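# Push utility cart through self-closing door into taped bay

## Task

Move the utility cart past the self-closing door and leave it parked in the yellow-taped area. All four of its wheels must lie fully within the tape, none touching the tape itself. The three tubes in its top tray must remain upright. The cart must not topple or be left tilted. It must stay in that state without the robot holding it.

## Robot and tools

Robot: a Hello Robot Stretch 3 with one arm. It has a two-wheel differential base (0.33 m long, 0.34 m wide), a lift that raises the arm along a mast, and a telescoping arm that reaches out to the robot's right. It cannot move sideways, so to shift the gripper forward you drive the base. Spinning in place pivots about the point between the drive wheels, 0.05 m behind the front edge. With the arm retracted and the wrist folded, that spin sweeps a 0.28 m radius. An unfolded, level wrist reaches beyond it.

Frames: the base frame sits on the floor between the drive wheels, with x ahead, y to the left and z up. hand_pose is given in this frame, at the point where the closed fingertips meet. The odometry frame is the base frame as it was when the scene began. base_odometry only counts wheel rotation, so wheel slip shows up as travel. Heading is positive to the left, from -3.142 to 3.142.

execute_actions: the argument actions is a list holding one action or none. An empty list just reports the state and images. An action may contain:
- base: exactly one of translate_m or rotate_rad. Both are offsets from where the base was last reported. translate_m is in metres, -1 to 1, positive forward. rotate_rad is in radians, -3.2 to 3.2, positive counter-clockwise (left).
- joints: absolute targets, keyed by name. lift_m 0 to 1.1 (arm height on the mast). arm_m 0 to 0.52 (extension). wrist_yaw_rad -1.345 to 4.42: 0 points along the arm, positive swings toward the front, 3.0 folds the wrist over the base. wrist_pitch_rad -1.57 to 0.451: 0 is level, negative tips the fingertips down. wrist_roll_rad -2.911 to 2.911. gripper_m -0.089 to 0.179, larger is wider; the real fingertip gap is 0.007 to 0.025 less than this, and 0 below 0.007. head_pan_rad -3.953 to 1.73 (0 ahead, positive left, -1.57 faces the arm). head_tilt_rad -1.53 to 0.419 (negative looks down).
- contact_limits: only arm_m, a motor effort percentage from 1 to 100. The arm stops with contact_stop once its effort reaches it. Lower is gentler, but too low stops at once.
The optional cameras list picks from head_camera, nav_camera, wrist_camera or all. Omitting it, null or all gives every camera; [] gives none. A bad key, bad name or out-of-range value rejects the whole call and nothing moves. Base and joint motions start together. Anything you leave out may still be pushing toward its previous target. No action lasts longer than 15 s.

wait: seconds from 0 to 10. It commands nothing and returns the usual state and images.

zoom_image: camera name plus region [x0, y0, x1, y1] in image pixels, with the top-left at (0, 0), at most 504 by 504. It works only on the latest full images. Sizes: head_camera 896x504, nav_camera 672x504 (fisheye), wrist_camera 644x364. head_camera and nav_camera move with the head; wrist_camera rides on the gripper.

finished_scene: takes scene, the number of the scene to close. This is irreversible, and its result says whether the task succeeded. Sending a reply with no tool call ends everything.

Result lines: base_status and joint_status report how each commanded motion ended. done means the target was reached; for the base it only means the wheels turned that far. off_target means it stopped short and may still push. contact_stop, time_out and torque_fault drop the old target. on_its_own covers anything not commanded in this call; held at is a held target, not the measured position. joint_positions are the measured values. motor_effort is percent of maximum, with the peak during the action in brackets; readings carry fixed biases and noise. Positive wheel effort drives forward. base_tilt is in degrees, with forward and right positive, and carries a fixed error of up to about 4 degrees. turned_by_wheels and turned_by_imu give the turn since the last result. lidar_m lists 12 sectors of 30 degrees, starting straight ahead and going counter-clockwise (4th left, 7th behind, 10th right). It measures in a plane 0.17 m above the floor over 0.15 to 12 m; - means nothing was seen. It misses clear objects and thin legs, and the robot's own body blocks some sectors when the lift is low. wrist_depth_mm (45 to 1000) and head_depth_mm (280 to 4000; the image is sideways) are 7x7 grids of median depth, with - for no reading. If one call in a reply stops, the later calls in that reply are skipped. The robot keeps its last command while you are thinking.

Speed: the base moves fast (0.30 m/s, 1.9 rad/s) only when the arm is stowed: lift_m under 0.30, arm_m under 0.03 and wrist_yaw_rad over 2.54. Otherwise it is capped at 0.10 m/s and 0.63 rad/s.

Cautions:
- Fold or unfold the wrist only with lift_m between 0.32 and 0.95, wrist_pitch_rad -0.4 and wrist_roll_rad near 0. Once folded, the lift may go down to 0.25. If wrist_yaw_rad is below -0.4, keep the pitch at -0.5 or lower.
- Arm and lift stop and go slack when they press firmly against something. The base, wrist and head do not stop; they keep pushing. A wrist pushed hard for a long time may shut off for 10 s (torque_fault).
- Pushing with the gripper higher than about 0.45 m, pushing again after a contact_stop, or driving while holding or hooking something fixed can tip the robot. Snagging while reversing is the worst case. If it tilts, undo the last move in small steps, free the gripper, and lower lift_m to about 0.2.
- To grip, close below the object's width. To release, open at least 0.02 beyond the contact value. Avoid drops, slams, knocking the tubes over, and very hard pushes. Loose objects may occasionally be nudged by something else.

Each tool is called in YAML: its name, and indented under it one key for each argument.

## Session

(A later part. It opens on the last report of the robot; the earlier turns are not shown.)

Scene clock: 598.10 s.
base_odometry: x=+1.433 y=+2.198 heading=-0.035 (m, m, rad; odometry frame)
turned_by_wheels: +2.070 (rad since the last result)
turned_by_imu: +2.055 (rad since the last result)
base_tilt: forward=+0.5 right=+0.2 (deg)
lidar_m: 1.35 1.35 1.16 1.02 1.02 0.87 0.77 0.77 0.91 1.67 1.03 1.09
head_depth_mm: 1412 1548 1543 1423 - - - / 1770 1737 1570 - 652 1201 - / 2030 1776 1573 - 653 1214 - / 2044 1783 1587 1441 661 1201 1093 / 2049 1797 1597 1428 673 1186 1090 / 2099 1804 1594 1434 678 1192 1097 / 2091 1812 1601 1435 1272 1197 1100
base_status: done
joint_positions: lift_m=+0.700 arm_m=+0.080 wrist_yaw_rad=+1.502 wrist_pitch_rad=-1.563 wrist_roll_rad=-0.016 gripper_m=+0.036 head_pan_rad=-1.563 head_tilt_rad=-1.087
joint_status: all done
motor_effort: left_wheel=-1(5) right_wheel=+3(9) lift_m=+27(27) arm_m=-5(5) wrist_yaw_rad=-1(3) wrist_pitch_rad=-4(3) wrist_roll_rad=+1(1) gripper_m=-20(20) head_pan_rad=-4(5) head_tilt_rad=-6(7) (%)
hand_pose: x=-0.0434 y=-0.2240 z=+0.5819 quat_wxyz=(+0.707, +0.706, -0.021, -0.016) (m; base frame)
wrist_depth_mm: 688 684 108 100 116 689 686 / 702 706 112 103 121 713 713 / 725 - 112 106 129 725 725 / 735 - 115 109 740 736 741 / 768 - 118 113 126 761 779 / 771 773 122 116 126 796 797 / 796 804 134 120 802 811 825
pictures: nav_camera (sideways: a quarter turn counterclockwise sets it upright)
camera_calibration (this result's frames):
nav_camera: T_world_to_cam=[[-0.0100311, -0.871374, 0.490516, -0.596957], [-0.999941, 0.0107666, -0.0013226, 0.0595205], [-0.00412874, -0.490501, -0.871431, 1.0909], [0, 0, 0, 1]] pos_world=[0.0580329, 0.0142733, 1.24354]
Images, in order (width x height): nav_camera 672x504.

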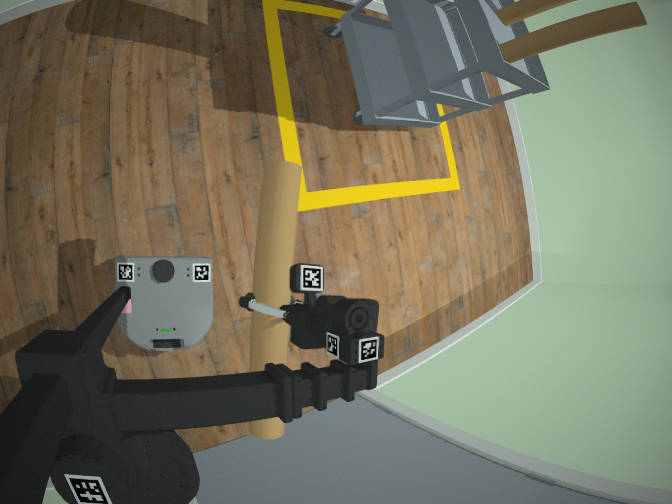

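execute_actions:
  actions:
    - {"base":{"translate_m":0.88},"joints":{"lift_m":1.098,"head_tilt_rad":-0.5}}
  cameras: []

execute_actions:
  actions:
    - {"joints":{"wrist_pitch_rad":-0.75}}
  cameras: ["nav_camera"]

Scene clock: 614.23 s.
base_odometry: x=+2.313 y=+2.167 heading=-0.036 (m, m, rad; odometry frame)
turned_by_wheels: +0.000 (rad since the last result)
turned_by_imu: -0.001 (rad since the last result)
base_tilt: forward=+0.6 right=+0.1 (deg)
lidar_m: 0.49 0.50 0.59 1.07 1.22 1.44 1.62 1.63 0.83 0.72 0.72 0.56
head_depth_mm: - - - - - 1477 - / - - - - - - - / 738 - - 994 1178 1023 - / 2170 2366 2546 1062 - 991 - / 2119 2276 1071 1051 1116 959 - / 854 2185 2433 1032 1158 938 - / 2061 2239 2419 1022 829 912 284
base_status: done
joint_positions: lift_m=+1.097 arm_m=+0.080 wrist_yaw_rad=+1.502 wrist_pitch_rad=-1.563 wrist_roll_rad=-0.016 gripper_m=+0.036 head_pan_rad=-1.563 head_tilt_rad=-0.508
joint_status: all done
motor_effort: left_wheel=-2(3) right_wheel=+4(10) lift_m=+26(30) arm_m=-5(5) wrist_yaw_rad=-2(3) wrist_pitch_rad=-4(4) wrist_roll_rad=+0(1) gripper_m=-19(19) head_pan_rad=-4(4) head_tilt_rad=+5(37) (%)
hand_pose: x=-0.0434 y=-0.2240 z=+0.9797 quat_wxyz=(+0.707, +0.706, -0.021, -0.016) (m; base frame)
wrist_depth_mm: - - 108 100 116 937 624 / - - 111 103 121 937 636 / - - 112 106 129 968 654 / - - 116 109 - - 750 / - - 119 113 126 - - / - - 122 116 126 - - / - - 134 120 - - -
pictures: none
No camera images: the call's "cameras" was empty. Leave "cameras" out to get every camera's image.

Scene clock: 615.40 s.
base_odometry: x=+2.313 y=+2.167 heading=-0.036 (m, m, rad; odometry frame)
turned_by_wheels: +0.000 (rad since the last result)
turned_by_imu: +0.000 (rad since the last result)
base_tilt: forward=+0.6 right=+0.2 (deg)
lidar_m: 0.50 0.50 0.59 1.07 1.22 1.45 1.62 1.63 0.83 0.72 0.72 0.56
head_depth_mm: - - - 2296 1890 1501 1250 / - - - - 1005 1270 1228 / 743 - - - - 1271 1150 / 2189 2386 2567 - - 1250 316 / 2124 2259 1136 978 - 974 292 / 855 2170 2426 - 813 298 281 / 2057 2224 2420 907 809 - -
base_status: not commanded
joint_positions: lift_m=+1.097 arm_m=+0.080 wrist_yaw_rad=+1.502 wrist_pitch_rad=-0.795 wrist_roll_rad=-0.016 gripper_m=+0.036 head_pan_rad=-1.563 head_tilt_rad=-0.508
joint_status: all done
motor_effort: left_wheel=-2(2) right_wheel=+4(4) lift_m=+27(27) arm_m=-4(4) wrist_yaw_rad=-1(3) wrist_pitch_rad=+26(27) wrist_roll_rad=+1(1) gripper_m=-20(20) head_pan_rad=-5(4) head_tilt_rad=+5(4) (%)
hand_pose: x=+0.1404 y=-0.2367 z=+1.0363 quat_wxyz=(+0.666, +0.643, -0.284, +0.250) (m; base frame)
wrist_depth_mm: 426 460 103 96 109 637 715 / 477 512 108 100 115 763 836 / 544 589 113 104 123 942 497 / 626 689 119 108 958 - 533 / 758 825 119 112 126 - 780 / 913 - 124 117 128 752 726 / - - 139 123 - 955 668
pictures: nav_camera (sideways: a quarter turn counterclockwise sets it upright)
camera_calibration (this result's frames):
nav_camera: T_world_to_cam=[[-0.0131596, -0.460829, 0.887391, -1.11416], [-0.999913, 0.00709022, -0.0111462, 0.0723144], [-0.00115531, -0.887461, -0.460882, 0.556907], [0, 0, 0, 1]] pos_world=[0.0582897, -0.0197157, 1.24617]
Images, in order (width x height): nav_camera 672x504.

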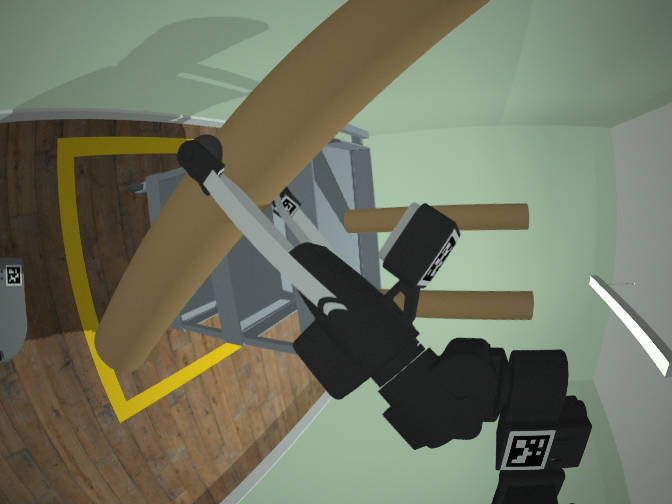

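execute_actions:
  actions:
    - {"joints":{"wrist_pitch_rad":0.05}}
  cameras: ["nav_camera"]

execute_actions:
  actions:
    - {"base":{"rotate_rad":0.3},"joints":{"wrist_yaw_rad":0.0}}

Scene clock: 620.47 s.
base_odometry: x=+2.313 y=+2.167 heading=-0.036 (m, m, rad; odometry frame)
turned_by_wheels: +0.000 (rad since the last result)
turned_by_imu: +0.000 (rad since the last result)
base_tilt: forward=+0.6 right=+0.2 (deg)
lidar_m: 0.49 0.50 0.59 1.07 1.22 1.44 1.62 1.63 0.82 0.72 0.73 0.56
head_depth_mm: - - - 2390 1872 1497 1250 / - - - - 1129 1269 1227 / 743 - - - 1219 1267 1209 / 2173 2386 2561 833 1186 1247 1213 / 2123 2277 2478 - 1195 1079 1190 / 847 - - - 1201 1053 1193 / 2021 - 2399 - 830 1430 1285
base_status: not commanded
joint_positions: lift_m=+1.097 arm_m=+0.080 wrist_yaw_rad=+1.502 wrist_pitch_rad=-0.024 wrist_roll_rad=-0.016 gripper_m=+0.036 head_pan_rad=-1.563 head_tilt_rad=-0.508
joint_status: wrist_pitch_rad off_target (ended at -0.024, target +0.050)
on_its_own: wrist_pitch_rad is at rest, and its effort (+42) is outside its rest range (-20 to +32)
motor_effort: left_wheel=-2(2) right_wheel=+4(4) lift_m=+27(26) arm_m=-5(5) wrist_yaw_rad=-1(1) wrist_pitch_rad=+42(44) wrist_roll_rad=+1(1) gripper_m=-19(19) head_pan_rad=-4(5) head_tilt_rad=+4(5) (%)
hand_pose: x=+0.2336 y=-0.2429 z=+1.2058 quat_wxyz=(+0.527, +0.485, -0.506, +0.480) (m; base frame)
wrist_depth_mm: 373 392 110 101 116 544 590 / 379 409 114 104 122 562 629 / 390 417 118 108 130 583 648 / 403 431 122 111 553 610 674 / 415 437 121 115 129 637 708 / 424 443 124 118 128 666 742 / 431 478 137 122 618 698 787
pictures: nav_camera (sideways: a quarter turn counterclockwise sets it upright)
camera_calibration (this result's frames):
nav_camera: T_world_to_cam=[[-0.0131596, -0.460829, 0.887391, -1.11416], [-0.999913, 0.00709022, -0.0111462, 0.0723144], [-0.00115531, -0.887461, -0.460882, 0.556908], [0, 0, 0, 1]] pos_world=[0.0582897, -0.0197157, 1.24617]
Images, in order (width x height): nav_camera 672x504.

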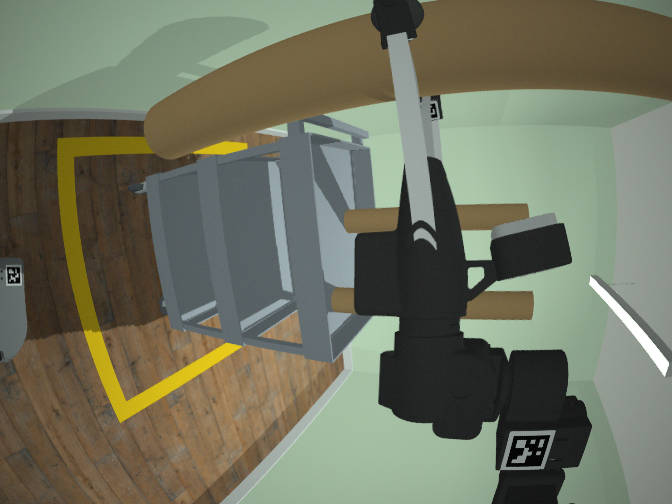

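Scene clock: 622.20 s.
base_odometry: x=+2.313 y=+2.167 heading=+0.264 (m, m, rad; odometry frame)
turned_by_wheels: +0.300 (rad since the last result)
turned_by_imu: +0.298 (rad since the last result)
base_tilt: forward=+0.6 right=+0.2 (deg)
lidar_m: 0.50 0.53 0.76 1.22 1.30 1.65 1.62 1.73 0.74 0.72 0.65 0.50
head_depth_mm: - - - 869 1160 1217 1191 / - - - - 1173 1232 1197 / 318 - - - 516 1238 1199 / 348 399 1224 828 1145 1244 1206 / 2099 2271 2074 971 1172 1456 1273 / 1477 1498 1493 1406 1503 1462 1282 / 1101 1108 1114 1122 1116 1118 1115
base_status: done
joint_positions: lift_m=+1.097 arm_m=+0.080 wrist_yaw_rad=+0.001 wrist_pitch_rad=-0.024 wrist_roll_rad=-0.016 gripper_m=+0.036 head_pan_rad=-1.563 head_tilt_rad=-0.507
joint_status: all done
on_its_own: wrist_pitch_rad is at rest, and its effort (+42) is outside its rest range (-20 to +32)
motor_effort: left_wheel=-1(7) right_wheel=+5(9) lift_m=+26(27) arm_m=-4(4) wrist_yaw_rad=+0(9) wrist_pitch_rad=+42(42) wrist_roll_rad=+1(1) gripper_m=-18(19) head_pan_rad=-4(4) head_tilt_rad=+3(5) (%)
hand_pose: x=-0.0211 y=-0.4809 z=+1.2058 quat_wxyz=(+0.713, +0.009, -0.701, -0.008) (m; base frame)
wrist_depth_mm: 584 831 105 97 110 - - / 589 825 109 101 116 543 - / 589 832 114 105 124 564 - / 596 860 119 109 - 582 - / 605 815 120 113 127 604 - / 604 762 124 118 128 682 - / 597 869 138 123 678 654 -
pictures: head_camera (sideways: a quarter turn clockwise sets it upright), nav_camera (sideways: a quarter turn counterclockwise sets it upright), wrist_camera
camera_calibration (this result's frames):
head_camera: T_world_to_cam=[[0.0345232, 0.501047, -0.864731, 1.14413], [0.999366, -0.00973714, 0.0342564, -0.0487348], [0.00874407, -0.865365, -0.501066, 0.610666], [0, 0, 0, 1]] pos_world=[0.00386491, -0.045291, 1.29702]
nav_camera: T_world_to_cam=[[-0.0131614, -0.460601, 0.88751, -1.11431], [-0.999913, 0.00708771, -0.01115, 0.0723193], [-0.00115473, -0.887579, -0.460654, 0.556611], [0, 0, 0, 1]] pos_world=[0.0582898, -0.01973, 1.24617]
wrist_camera: T_world_to_cam=[[-0.998538, 0.0156893, 0.0517305, -0.0820617], [-0.0478214, 0.189823, -0.980653, 1.30912], [-0.0252054, -0.981693, -0.188795, -0.0780051], [0, 0, 0, 1]] pos_world=[-0.0213037, -0.323791, 1.27331]
Images, in order (width x height): head_camera 896x504, nav_camera 672x504, wrist_camera 644x364.

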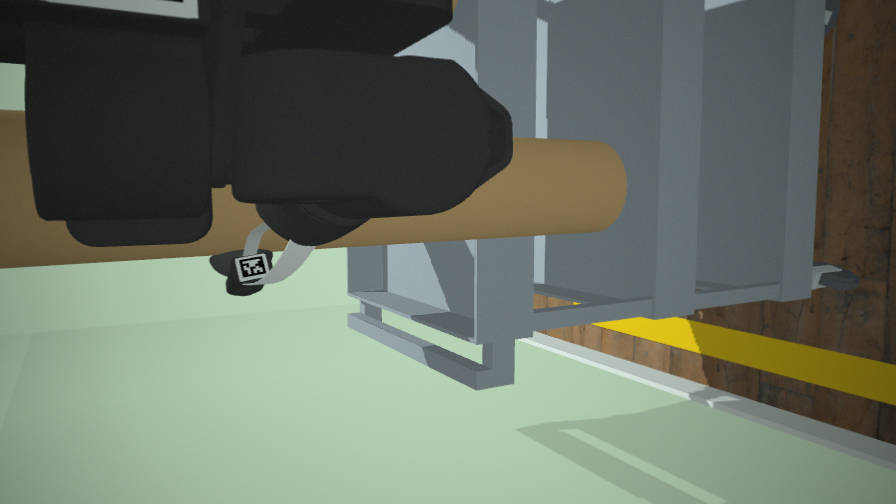

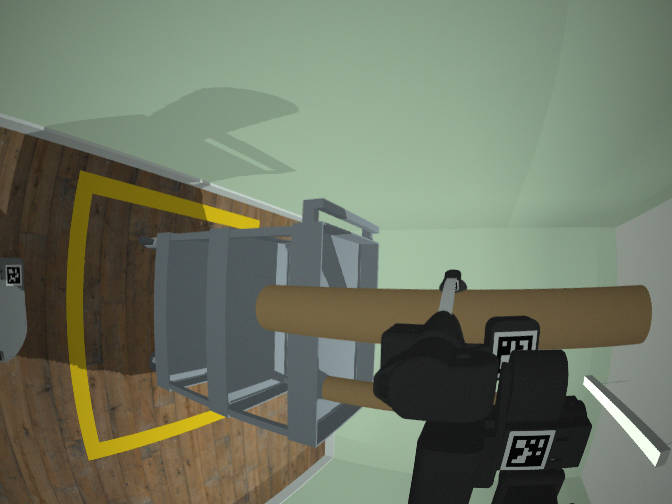

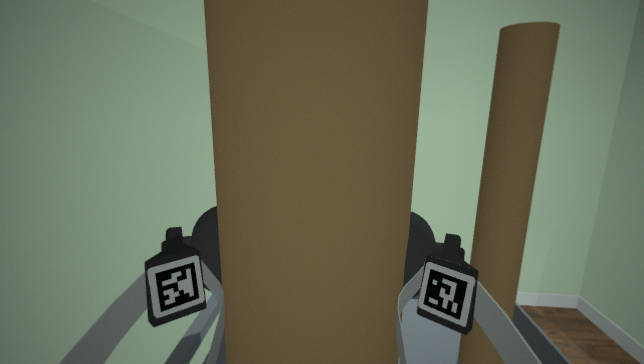

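execute_actions:
  actions:
    - {"joints":{"wrist_pitch_rad":0.13,"arm_m":0.44}}
  cameras: ["head_camera"]

execute_actions:
  actions:
    - {"joints":{"wrist_pitch_rad":0.0,"lift_m":1.05}}
  cameras: ["head_camera"]

Scene clock: 631.40 s.
base_odometry: x=+2.313 y=+2.167 heading=+0.264 (m, m, rad; odometry frame)
turned_by_wheels: +0.000 (rad since the last result)
turned_by_imu: +0.000 (rad since the last result)
base_tilt: forward=+0.6 right=+0.2 (deg)
lidar_m: 0.49 0.53 0.76 1.21 1.30 1.66 1.63 1.72 0.74 0.72 0.65 0.50
head_depth_mm: - 2286 2450 943 1155 1223 1188 / 2014 2247 2418 988 1164 1230 1193 / 626 939 831 954 1179 1236 1206 / 687 2310 1225 1009 1188 1243 1211 / 2110 2269 2077 972 1175 1449 1272 / 1493 1497 1504 1410 1502 1457 1282 / 1102 1109 1114 1117 1114 1118 1116
base_status: not commanded
joint_positions: lift_m=+1.097 arm_m=+0.440 wrist_yaw_rad=+0.001 wrist_pitch_rad=+0.055 wrist_roll_rad=-0.016 gripper_m=+0.036 head_pan_rad=-1.563 head_tilt_rad=-0.507
joint_status: wrist_pitch_rad off_target (ended at +0.055, target +0.130); the others done
on_its_own: wrist_pitch_rad is at rest, and its effort (+43) is outside its rest range (-20 to +32)
motor_effort: left_wheel=-1(2) right_wheel=+5(5) lift_m=+27(26) arm_m=+3(5) wrist_yaw_rad=-1(0) wrist_pitch_rad=+43(50) wrist_roll_rad=+1(1) gripper_m=-19(18) head_pan_rad=-4(4) head_tilt_rad=+5(5) (%)
hand_pose: x=-0.0211 y=-0.8418 z=+1.2260 quat_wxyz=(+0.713, -0.019, -0.701, +0.019) (m; base frame)
wrist_depth_mm: 552 777 107 99 113 - - / 554 784 112 103 119 - - / 561 788 116 106 127 - - / 562 793 121 110 355 - - / 562 779 121 114 128 - - / 570 719 124 118 129 - - / 564 859 137 123 378 - -
pictures: head_camera (sideways: a quarter turn clockwise sets it upright)
camera_calibration (this result's frames):
head_camera: T_world_to_cam=[[0.0345234, 0.501006, -0.864755, 1.14417], [0.999366, -0.00973513, 0.0342572, -0.0487358], [0.00874456, -0.865389, -0.501024, 0.610611], [0, 0, 0, 1]] pos_world=[0.00386493, -0.0452913, 1.29702]
Images, in order (width x height): head_camera 896x504.

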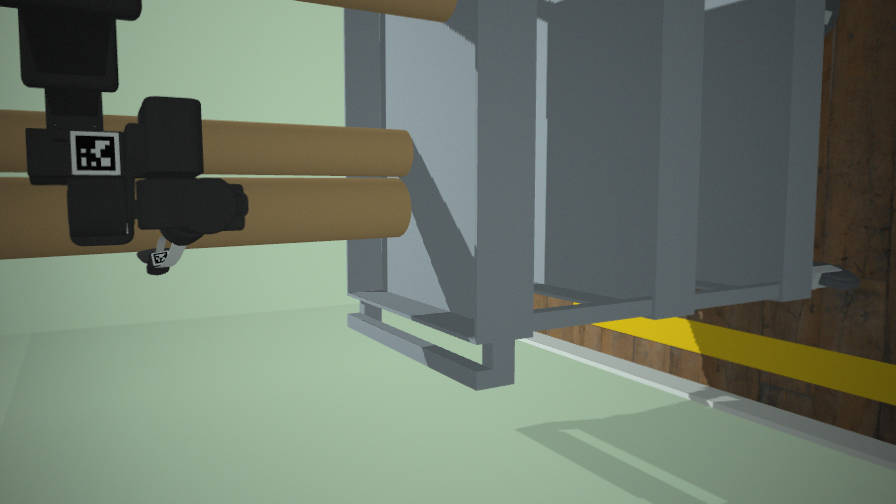

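Scene clock: 632.67 s.
base_odometry: x=+2.313 y=+2.167 heading=+0.264 (m, m, rad; odometry frame)
turned_by_wheels: +0.000 (rad since the last result)
turned_by_imu: +0.000 (rad since the last result)
base_tilt: forward=+0.6 right=+0.3 (deg)
lidar_m: 0.49 0.53 0.76 1.22 1.29 1.65 1.62 1.72 0.74 0.72 0.65 0.50
head_depth_mm: 2069 - 2440 943 1159 1220 1190 / 2039 2331 2433 990 1168 1226 1199 / 662 - 814 842 1180 1240 1202 / 667 2320 1233 960 1186 1246 1213 / 2112 2278 2067 971 1177 1462 1274 / 1484 1495 1496 1408 1504 1463 1279 / 1106 1107 1114 1116 1117 1116 1111
base_status: not commanded
joint_positions: lift_m=+1.050 arm_m=+0.440 wrist_yaw_rad=+0.001 wrist_pitch_rad=-0.074 wrist_roll_rad=-0.016 gripper_m=+0.036 head_pan_rad=-1.563 head_tilt_rad=-0.507
joint_status: wrist_pitch_rad off_target (ended at -0.074, target +0.000); the others done
on_its_own: wrist_pitch_rad is at rest, and its effort (+42) is outside its rest range (-20 to +32)
motor_effort: left_wheel=-2(2) right_wheel=+5(4) lift_m=+20(23) arm_m=+3(4) wrist_yaw_rad=-1(1) wrist_pitch_rad=+42(43) wrist_roll_rad=+1(1) gripper_m=-19(19) head_pan_rad=-5(4) head_tilt_rad=+4(4) (%)
hand_pose: x=-0.0212 y=-0.8384 z=+1.1458 quat_wxyz=(+0.713, +0.027, -0.701, -0.026) (m; base frame)
wrist_depth_mm: 547 769 106 99 112 - - / 555 773 111 102 118 - - / 558 777 115 105 126 - - / 565 794 121 109 359 - - / 567 782 120 114 128 - - / 573 715 124 118 129 - - / 564 780 138 123 412 557 555
pictures: head_camera (sideways: a quarter turn clockwise sets it upright)
camera_calibration (this result's frames):
head_camera: T_world_to_cam=[[0.0345233, 0.501006, -0.864755, 1.14417], [0.999366, -0.00973501, 0.0342572, -0.0487358], [0.00874466, -0.865389, -0.501024, 0.610611], [0, 0, 0, 1]] pos_world=[0.00386493, -0.0452913, 1.29702]
Images, in order (width x height): head_camera 896x504.

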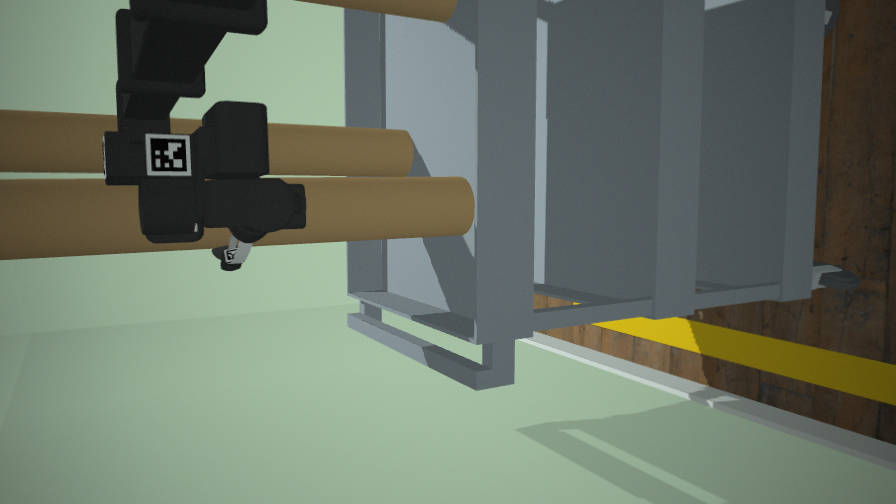

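execute_actions:
  actions:
    - {"joints":{"lift_m":1.008}}
  cameras: []

Scene clock: 636.20 s.
base_odometry: x=+2.313 y=+2.167 heading=+0.264 (m, m, rad; odometry frame)
turned_by_wheels: +0.000 (rad since the last result)
turned_by_imu: +0.000 (rad since the last result)
base_tilt: forward=+0.5 right=+0.2 (deg)
lidar_m: 0.50 0.53 0.76 1.21 1.29 1.65 1.62 1.73 0.74 0.72 0.65 0.51
head_depth_mm: 2086 2245 1193 945 1159 1220 1192 / 2046 2202 2423 992 1170 1229 1197 / 688 700 817 841 1175 1241 1203 / 672 2287 1860 960 1180 1249 1212 / 2100 2272 2081 972 1178 1454 1278 / 1486 1490 1505 1401 1515 1466 1281 / 1104 1111 1114 1116 1117 1117 1117
base_status: not commanded
joint_positions: lift_m=+1.008 arm_m=+0.440 wrist_yaw_rad=+0.001 wrist_pitch_rad=-0.050 wrist_roll_rad=-0.016 gripper_m=+0.036 head_pan_rad=-1.563 head_tilt_rad=-0.507
joint_status: all done
motor_effort: left_wheel=-2(2) right_wheel=+4(5) lift_m=+18(22) arm_m=+3(4) wrist_yaw_rad=+0(1) wrist_pitch_rad=+29(42) wrist_roll_rad=+1(0) gripper_m=-20(20) head_pan_rad=-5(4) head_tilt_rad=+3(4) (%)
hand_pose: x=-0.0212 y=-0.8394 z=+1.1099 quat_wxyz=(+0.713, +0.019, -0.701, -0.018) (m; base frame)
wrist_depth_mm: 545 770 113 103 119 - - / 558 780 116 106 125 - - / 554 787 120 109 134 - - / 568 798 124 112 356 - - / 565 781 122 115 129 - - / 573 717 125 118 129 - - / 561 678 137 122 403 543 532
pictures: none
No camera images: the call's "cameras" was empty. Leave "cameras" out to get every camera's image.

execute_actions:
  actions:
    - {"joints":{"lift_m":1.0,"arm_m":0.428}}
  cameras: []

execute_actions:
  actions:
    - {"joints":{"gripper_m":0.15}}
  cameras: ["wrist_camera"]

execute_actions:
  actions:
    - {"joints":{"arm_m":0.2,"head_tilt_rad":-0.7,"head_pan_rad":-1.7}}

Scene clock: 641.40 s.
base_odometry: x=+2.313 y=+2.167 heading=+0.264 (m, m, rad; odometry frame)
turned_by_wheels: +0.000 (rad since the last result)
turned_by_imu: +0.000 (rad since the last result)
base_tilt: forward=+0.5 right=+0.3 (deg)
lidar_m: 0.49 0.53 0.77 1.22 1.29 1.65 1.62 1.73 0.74 0.72 0.65 0.50
head_depth_mm: 2088 2250 - 942 1158 1223 1186 / 2034 2211 1203 989 1167 1232 1193 / 660 691 1033 834 1177 1243 1201 / 660 2296 1229 961 1185 1249 1209 / 2100 2251 2068 971 1173 1463 1273 / 1479 1492 1492 1405 1498 1462 1283 / 1107 1110 1118 1117 1121 1120 1115
base_status: not commanded
joint_positions: lift_m=+1.000 arm_m=+0.428 wrist_yaw_rad=+0.001 wrist_pitch_rad=-0.026 wrist_roll_rad=-0.016 gripper_m=+0.036 head_pan_rad=-1.563 head_tilt_rad=-0.507
joint_status: all done
motor_effort: left_wheel=-1(3) right_wheel=+4(4) lift_m=+17(17) arm_m=-5(3) wrist_yaw_rad=-1(1) wrist_pitch_rad=+15(28) wrist_roll_rad=+1(1) gripper_m=-19(20) head_pan_rad=-5(4) head_tilt_rad=+4(4) (%)
hand_pose: x=-0.0211 y=-0.8288 z=+1.1083 quat_wxyz=(+0.713, +0.010, -0.701, -0.009) (m; base frame)
wrist_depth_mm: 555 773 112 103 118 - - / 551 787 115 106 123 - - / 567 788 119 108 132 - - / 565 792 124 112 366 - - / 566 780 122 115 129 - - / 572 729 125 118 129 - - / 565 736 137 122 410 551 543
pictures: none
No camera images: the call's "cameras" was empty. Leave "cameras" out to get every camera's image.

Scene clock: 643.03 s.
base_odometry: x=+2.313 y=+2.167 heading=+0.264 (m, m, rad; odometry frame)
turned_by_wheels: +0.000 (rad since the last result)
turned_by_imu: +0.000 (rad since the last result)
base_tilt: forward=+0.6 right=+0.2 (deg)
lidar_m: 0.49 0.53 0.76 1.22 1.29 1.65 1.62 1.73 0.74 0.72 0.65 0.50
head_depth_mm: 2100 2261 - 941 1159 1221 1186 / 2035 2200 1209 993 1165 1228 1195 / 634 667 1038 821 1176 1240 1206 / 2082 2338 1849 964 1189 1248 1207 / 2103 2263 2055 972 1175 1462 1273 / 1487 1492 1495 1410 1506 1462 1283 / 1100 1110 1114 1117 1116 1120 1117
base_status: not commanded
joint_positions: lift_m=+1.000 arm_m=+0.428 wrist_yaw_rad=+0.001 wrist_pitch_rad=-0.024 wrist_roll_rad=-0.016 gripper_m=+0.150 head_pan_rad=-1.563 head_tilt_rad=-0.507
joint_status: all done
motor_effort: left_wheel=-2(2) right_wheel=+4(4) lift_m=+17(17) arm_m=-4(4) wrist_yaw_rad=-1(0) wrist_pitch_rad=+14(15) wrist_roll_rad=+1(1) gripper_m=+1(82) head_pan_rad=-4(5) head_tilt_rad=+3(4) (%)
hand_pose: x=-0.0212 y=-0.8288 z=+1.1086 quat_wxyz=(+0.713, +0.009, -0.701, -0.008) (m; base frame)
wrist_depth_mm: 550 777 97 85 88 - - / 553 787 101 88 92 - - / 555 791 105 91 96 - - / 565 799 109 94 100 - - / 555 920 115 97 105 - - / 533 951 120 101 111 - - / 601 733 126 105 119 544 546
pictures: wrist_camera
camera_calibration (this result's frames):
wrist_camera: T_world_to_cam=[[-0.998536, 0.0157719, 0.0517339, -0.0715317], [-0.0478031, 0.190056, -0.980609, 1.27997], [-0.0252985, -0.981646, -0.189024, -0.437681], [0, 0, 0, 1]] pos_world=[-0.0213131, -0.671786, 1.17612]
Images, in order (width x height): wrist_camera 644x364.

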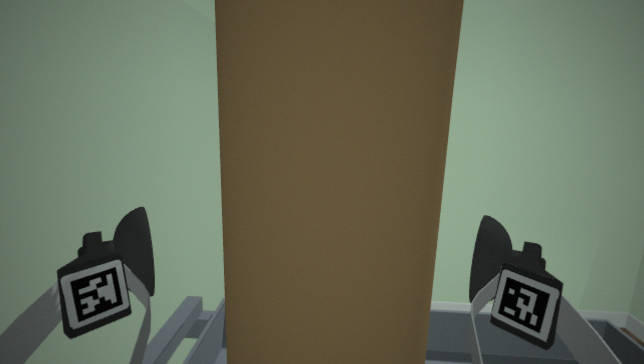

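Scene clock: 645.93 s.
base_odometry: x=+2.313 y=+2.167 heading=+0.264 (m, m, rad; odometry frame)
turned_by_wheels: +0.000 (rad since the last result)
turned_by_imu: +0.000 (rad since the last result)
base_tilt: forward=+0.5 right=+0.2 (deg)
lidar_m: 0.49 0.53 0.77 1.21 1.29 1.65 1.62 1.73 0.74 0.72 0.65 0.51
head_depth_mm: 748 - 831 1154 1217 1317 1145 / 2144 - 927 1199 1324 1306 1151 / 2149 - - 1211 1303 1307 1157 / 849 - - 1217 1308 1291 1161 / 631 2320 968 1187 1129 1295 1166 / 2147 2296 998 1153 1581 1358 1171 / 1698 1622 1387 1471 1440 1305 1169
base_status: not commanded
joint_positions: lift_m=+1.000 arm_m=+0.200 wrist_yaw_rad=+0.001 wrist_pitch_rad=-0.024 wrist_roll_rad=-0.016 gripper_m=+0.150 head_pan_rad=-1.693 head_tilt_rad=-0.691
joint_status: all done
motor_effort: left_wheel=-2(2) right_wheel=+5(3) lift_m=+17(18) arm_m=-5(4) wrist_yaw_rad=+0(1) wrist_pitch_rad=+14(14) wrist_roll_rad=+1(1) gripper_m=+1(0) head_pan_rad=-5(23) head_tilt_rad=-4(23) (%)
hand_pose: x=-0.0212 y=-0.6009 z=+1.1088 quat_wxyz=(+0.713, +0.009, -0.701, -0.008) (m; base frame)
wrist_depth_mm: 573 808 - 311 - - 403 / 574 809 - 320 - - 417 / 580 826 - 328 - - 434 / 581 835 - 340 - - - / 581 957 - 353 - 488 - / 557 967 703 367 731 - - / 614 717 552 379 591 552 549
pictures: head_camera (sideways: a quarter turn clockwise sets it upright), nav_camera (sideways: a quarter turn counterclockwise sets it upright), wrist_camera
camera_calibration (this result's frames):
head_camera: T_world_to_cam=[[0.117285, 0.640949, -0.75857, 1.00523], [0.988983, -0.144849, 0.0305205, -0.0438], [-0.0903161, -0.753793, -0.650876, 0.806169], [0, 0, 0, 1]] pos_world=[-0.00177037, -0.0429584, 1.28859]
nav_camera: T_world_to_cam=[[-0.0914614, -0.608414, 0.788332, -0.984516], [-0.990378, 0.138143, -0.00828749, 0.0685322], [-0.10386, -0.781504, -0.615195, 0.758303], [0, 0, 0, 1]] pos_world=[0.056585, -0.0158435, 1.2432]
wrist_camera: T_world_to_cam=[[-0.998536, 0.0158242, 0.0517224, -0.075096], [-0.0477991, 0.189392, -0.980737, 1.23656], [-0.0253152, -0.981774, -0.188358, -0.214702], [0, 0, 0, 1]] pos_world=[-0.0213148, -0.443795, 1.17618]
Images, in order (width x height): head_camera 896x504, nav_camera 672x504, wrist_camera 644x364.

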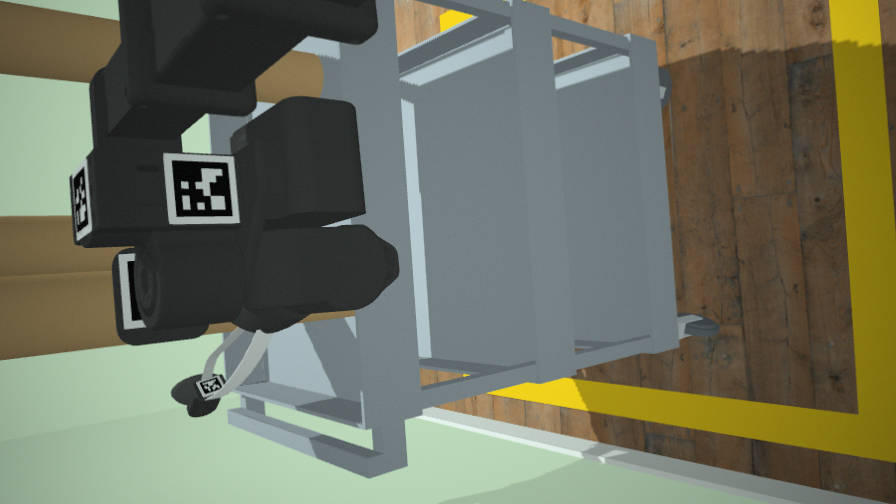

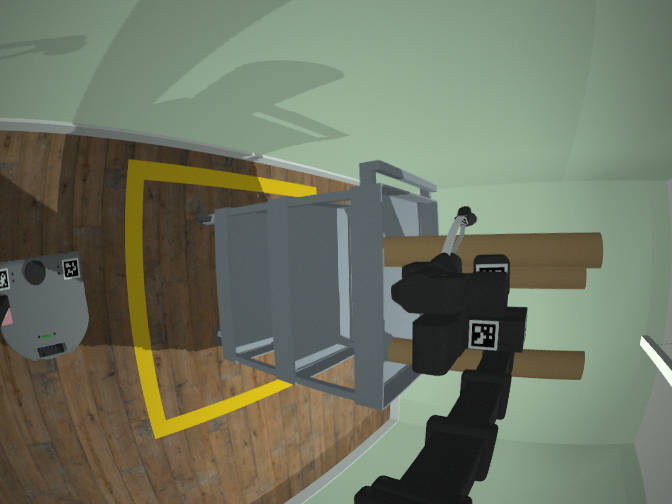

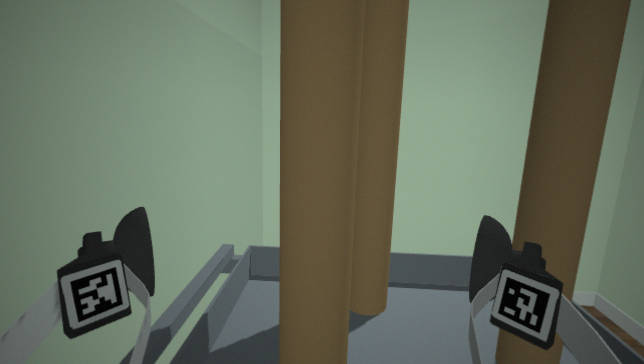

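finished_scene:
  scene: 2

The scene is finished: the task was done.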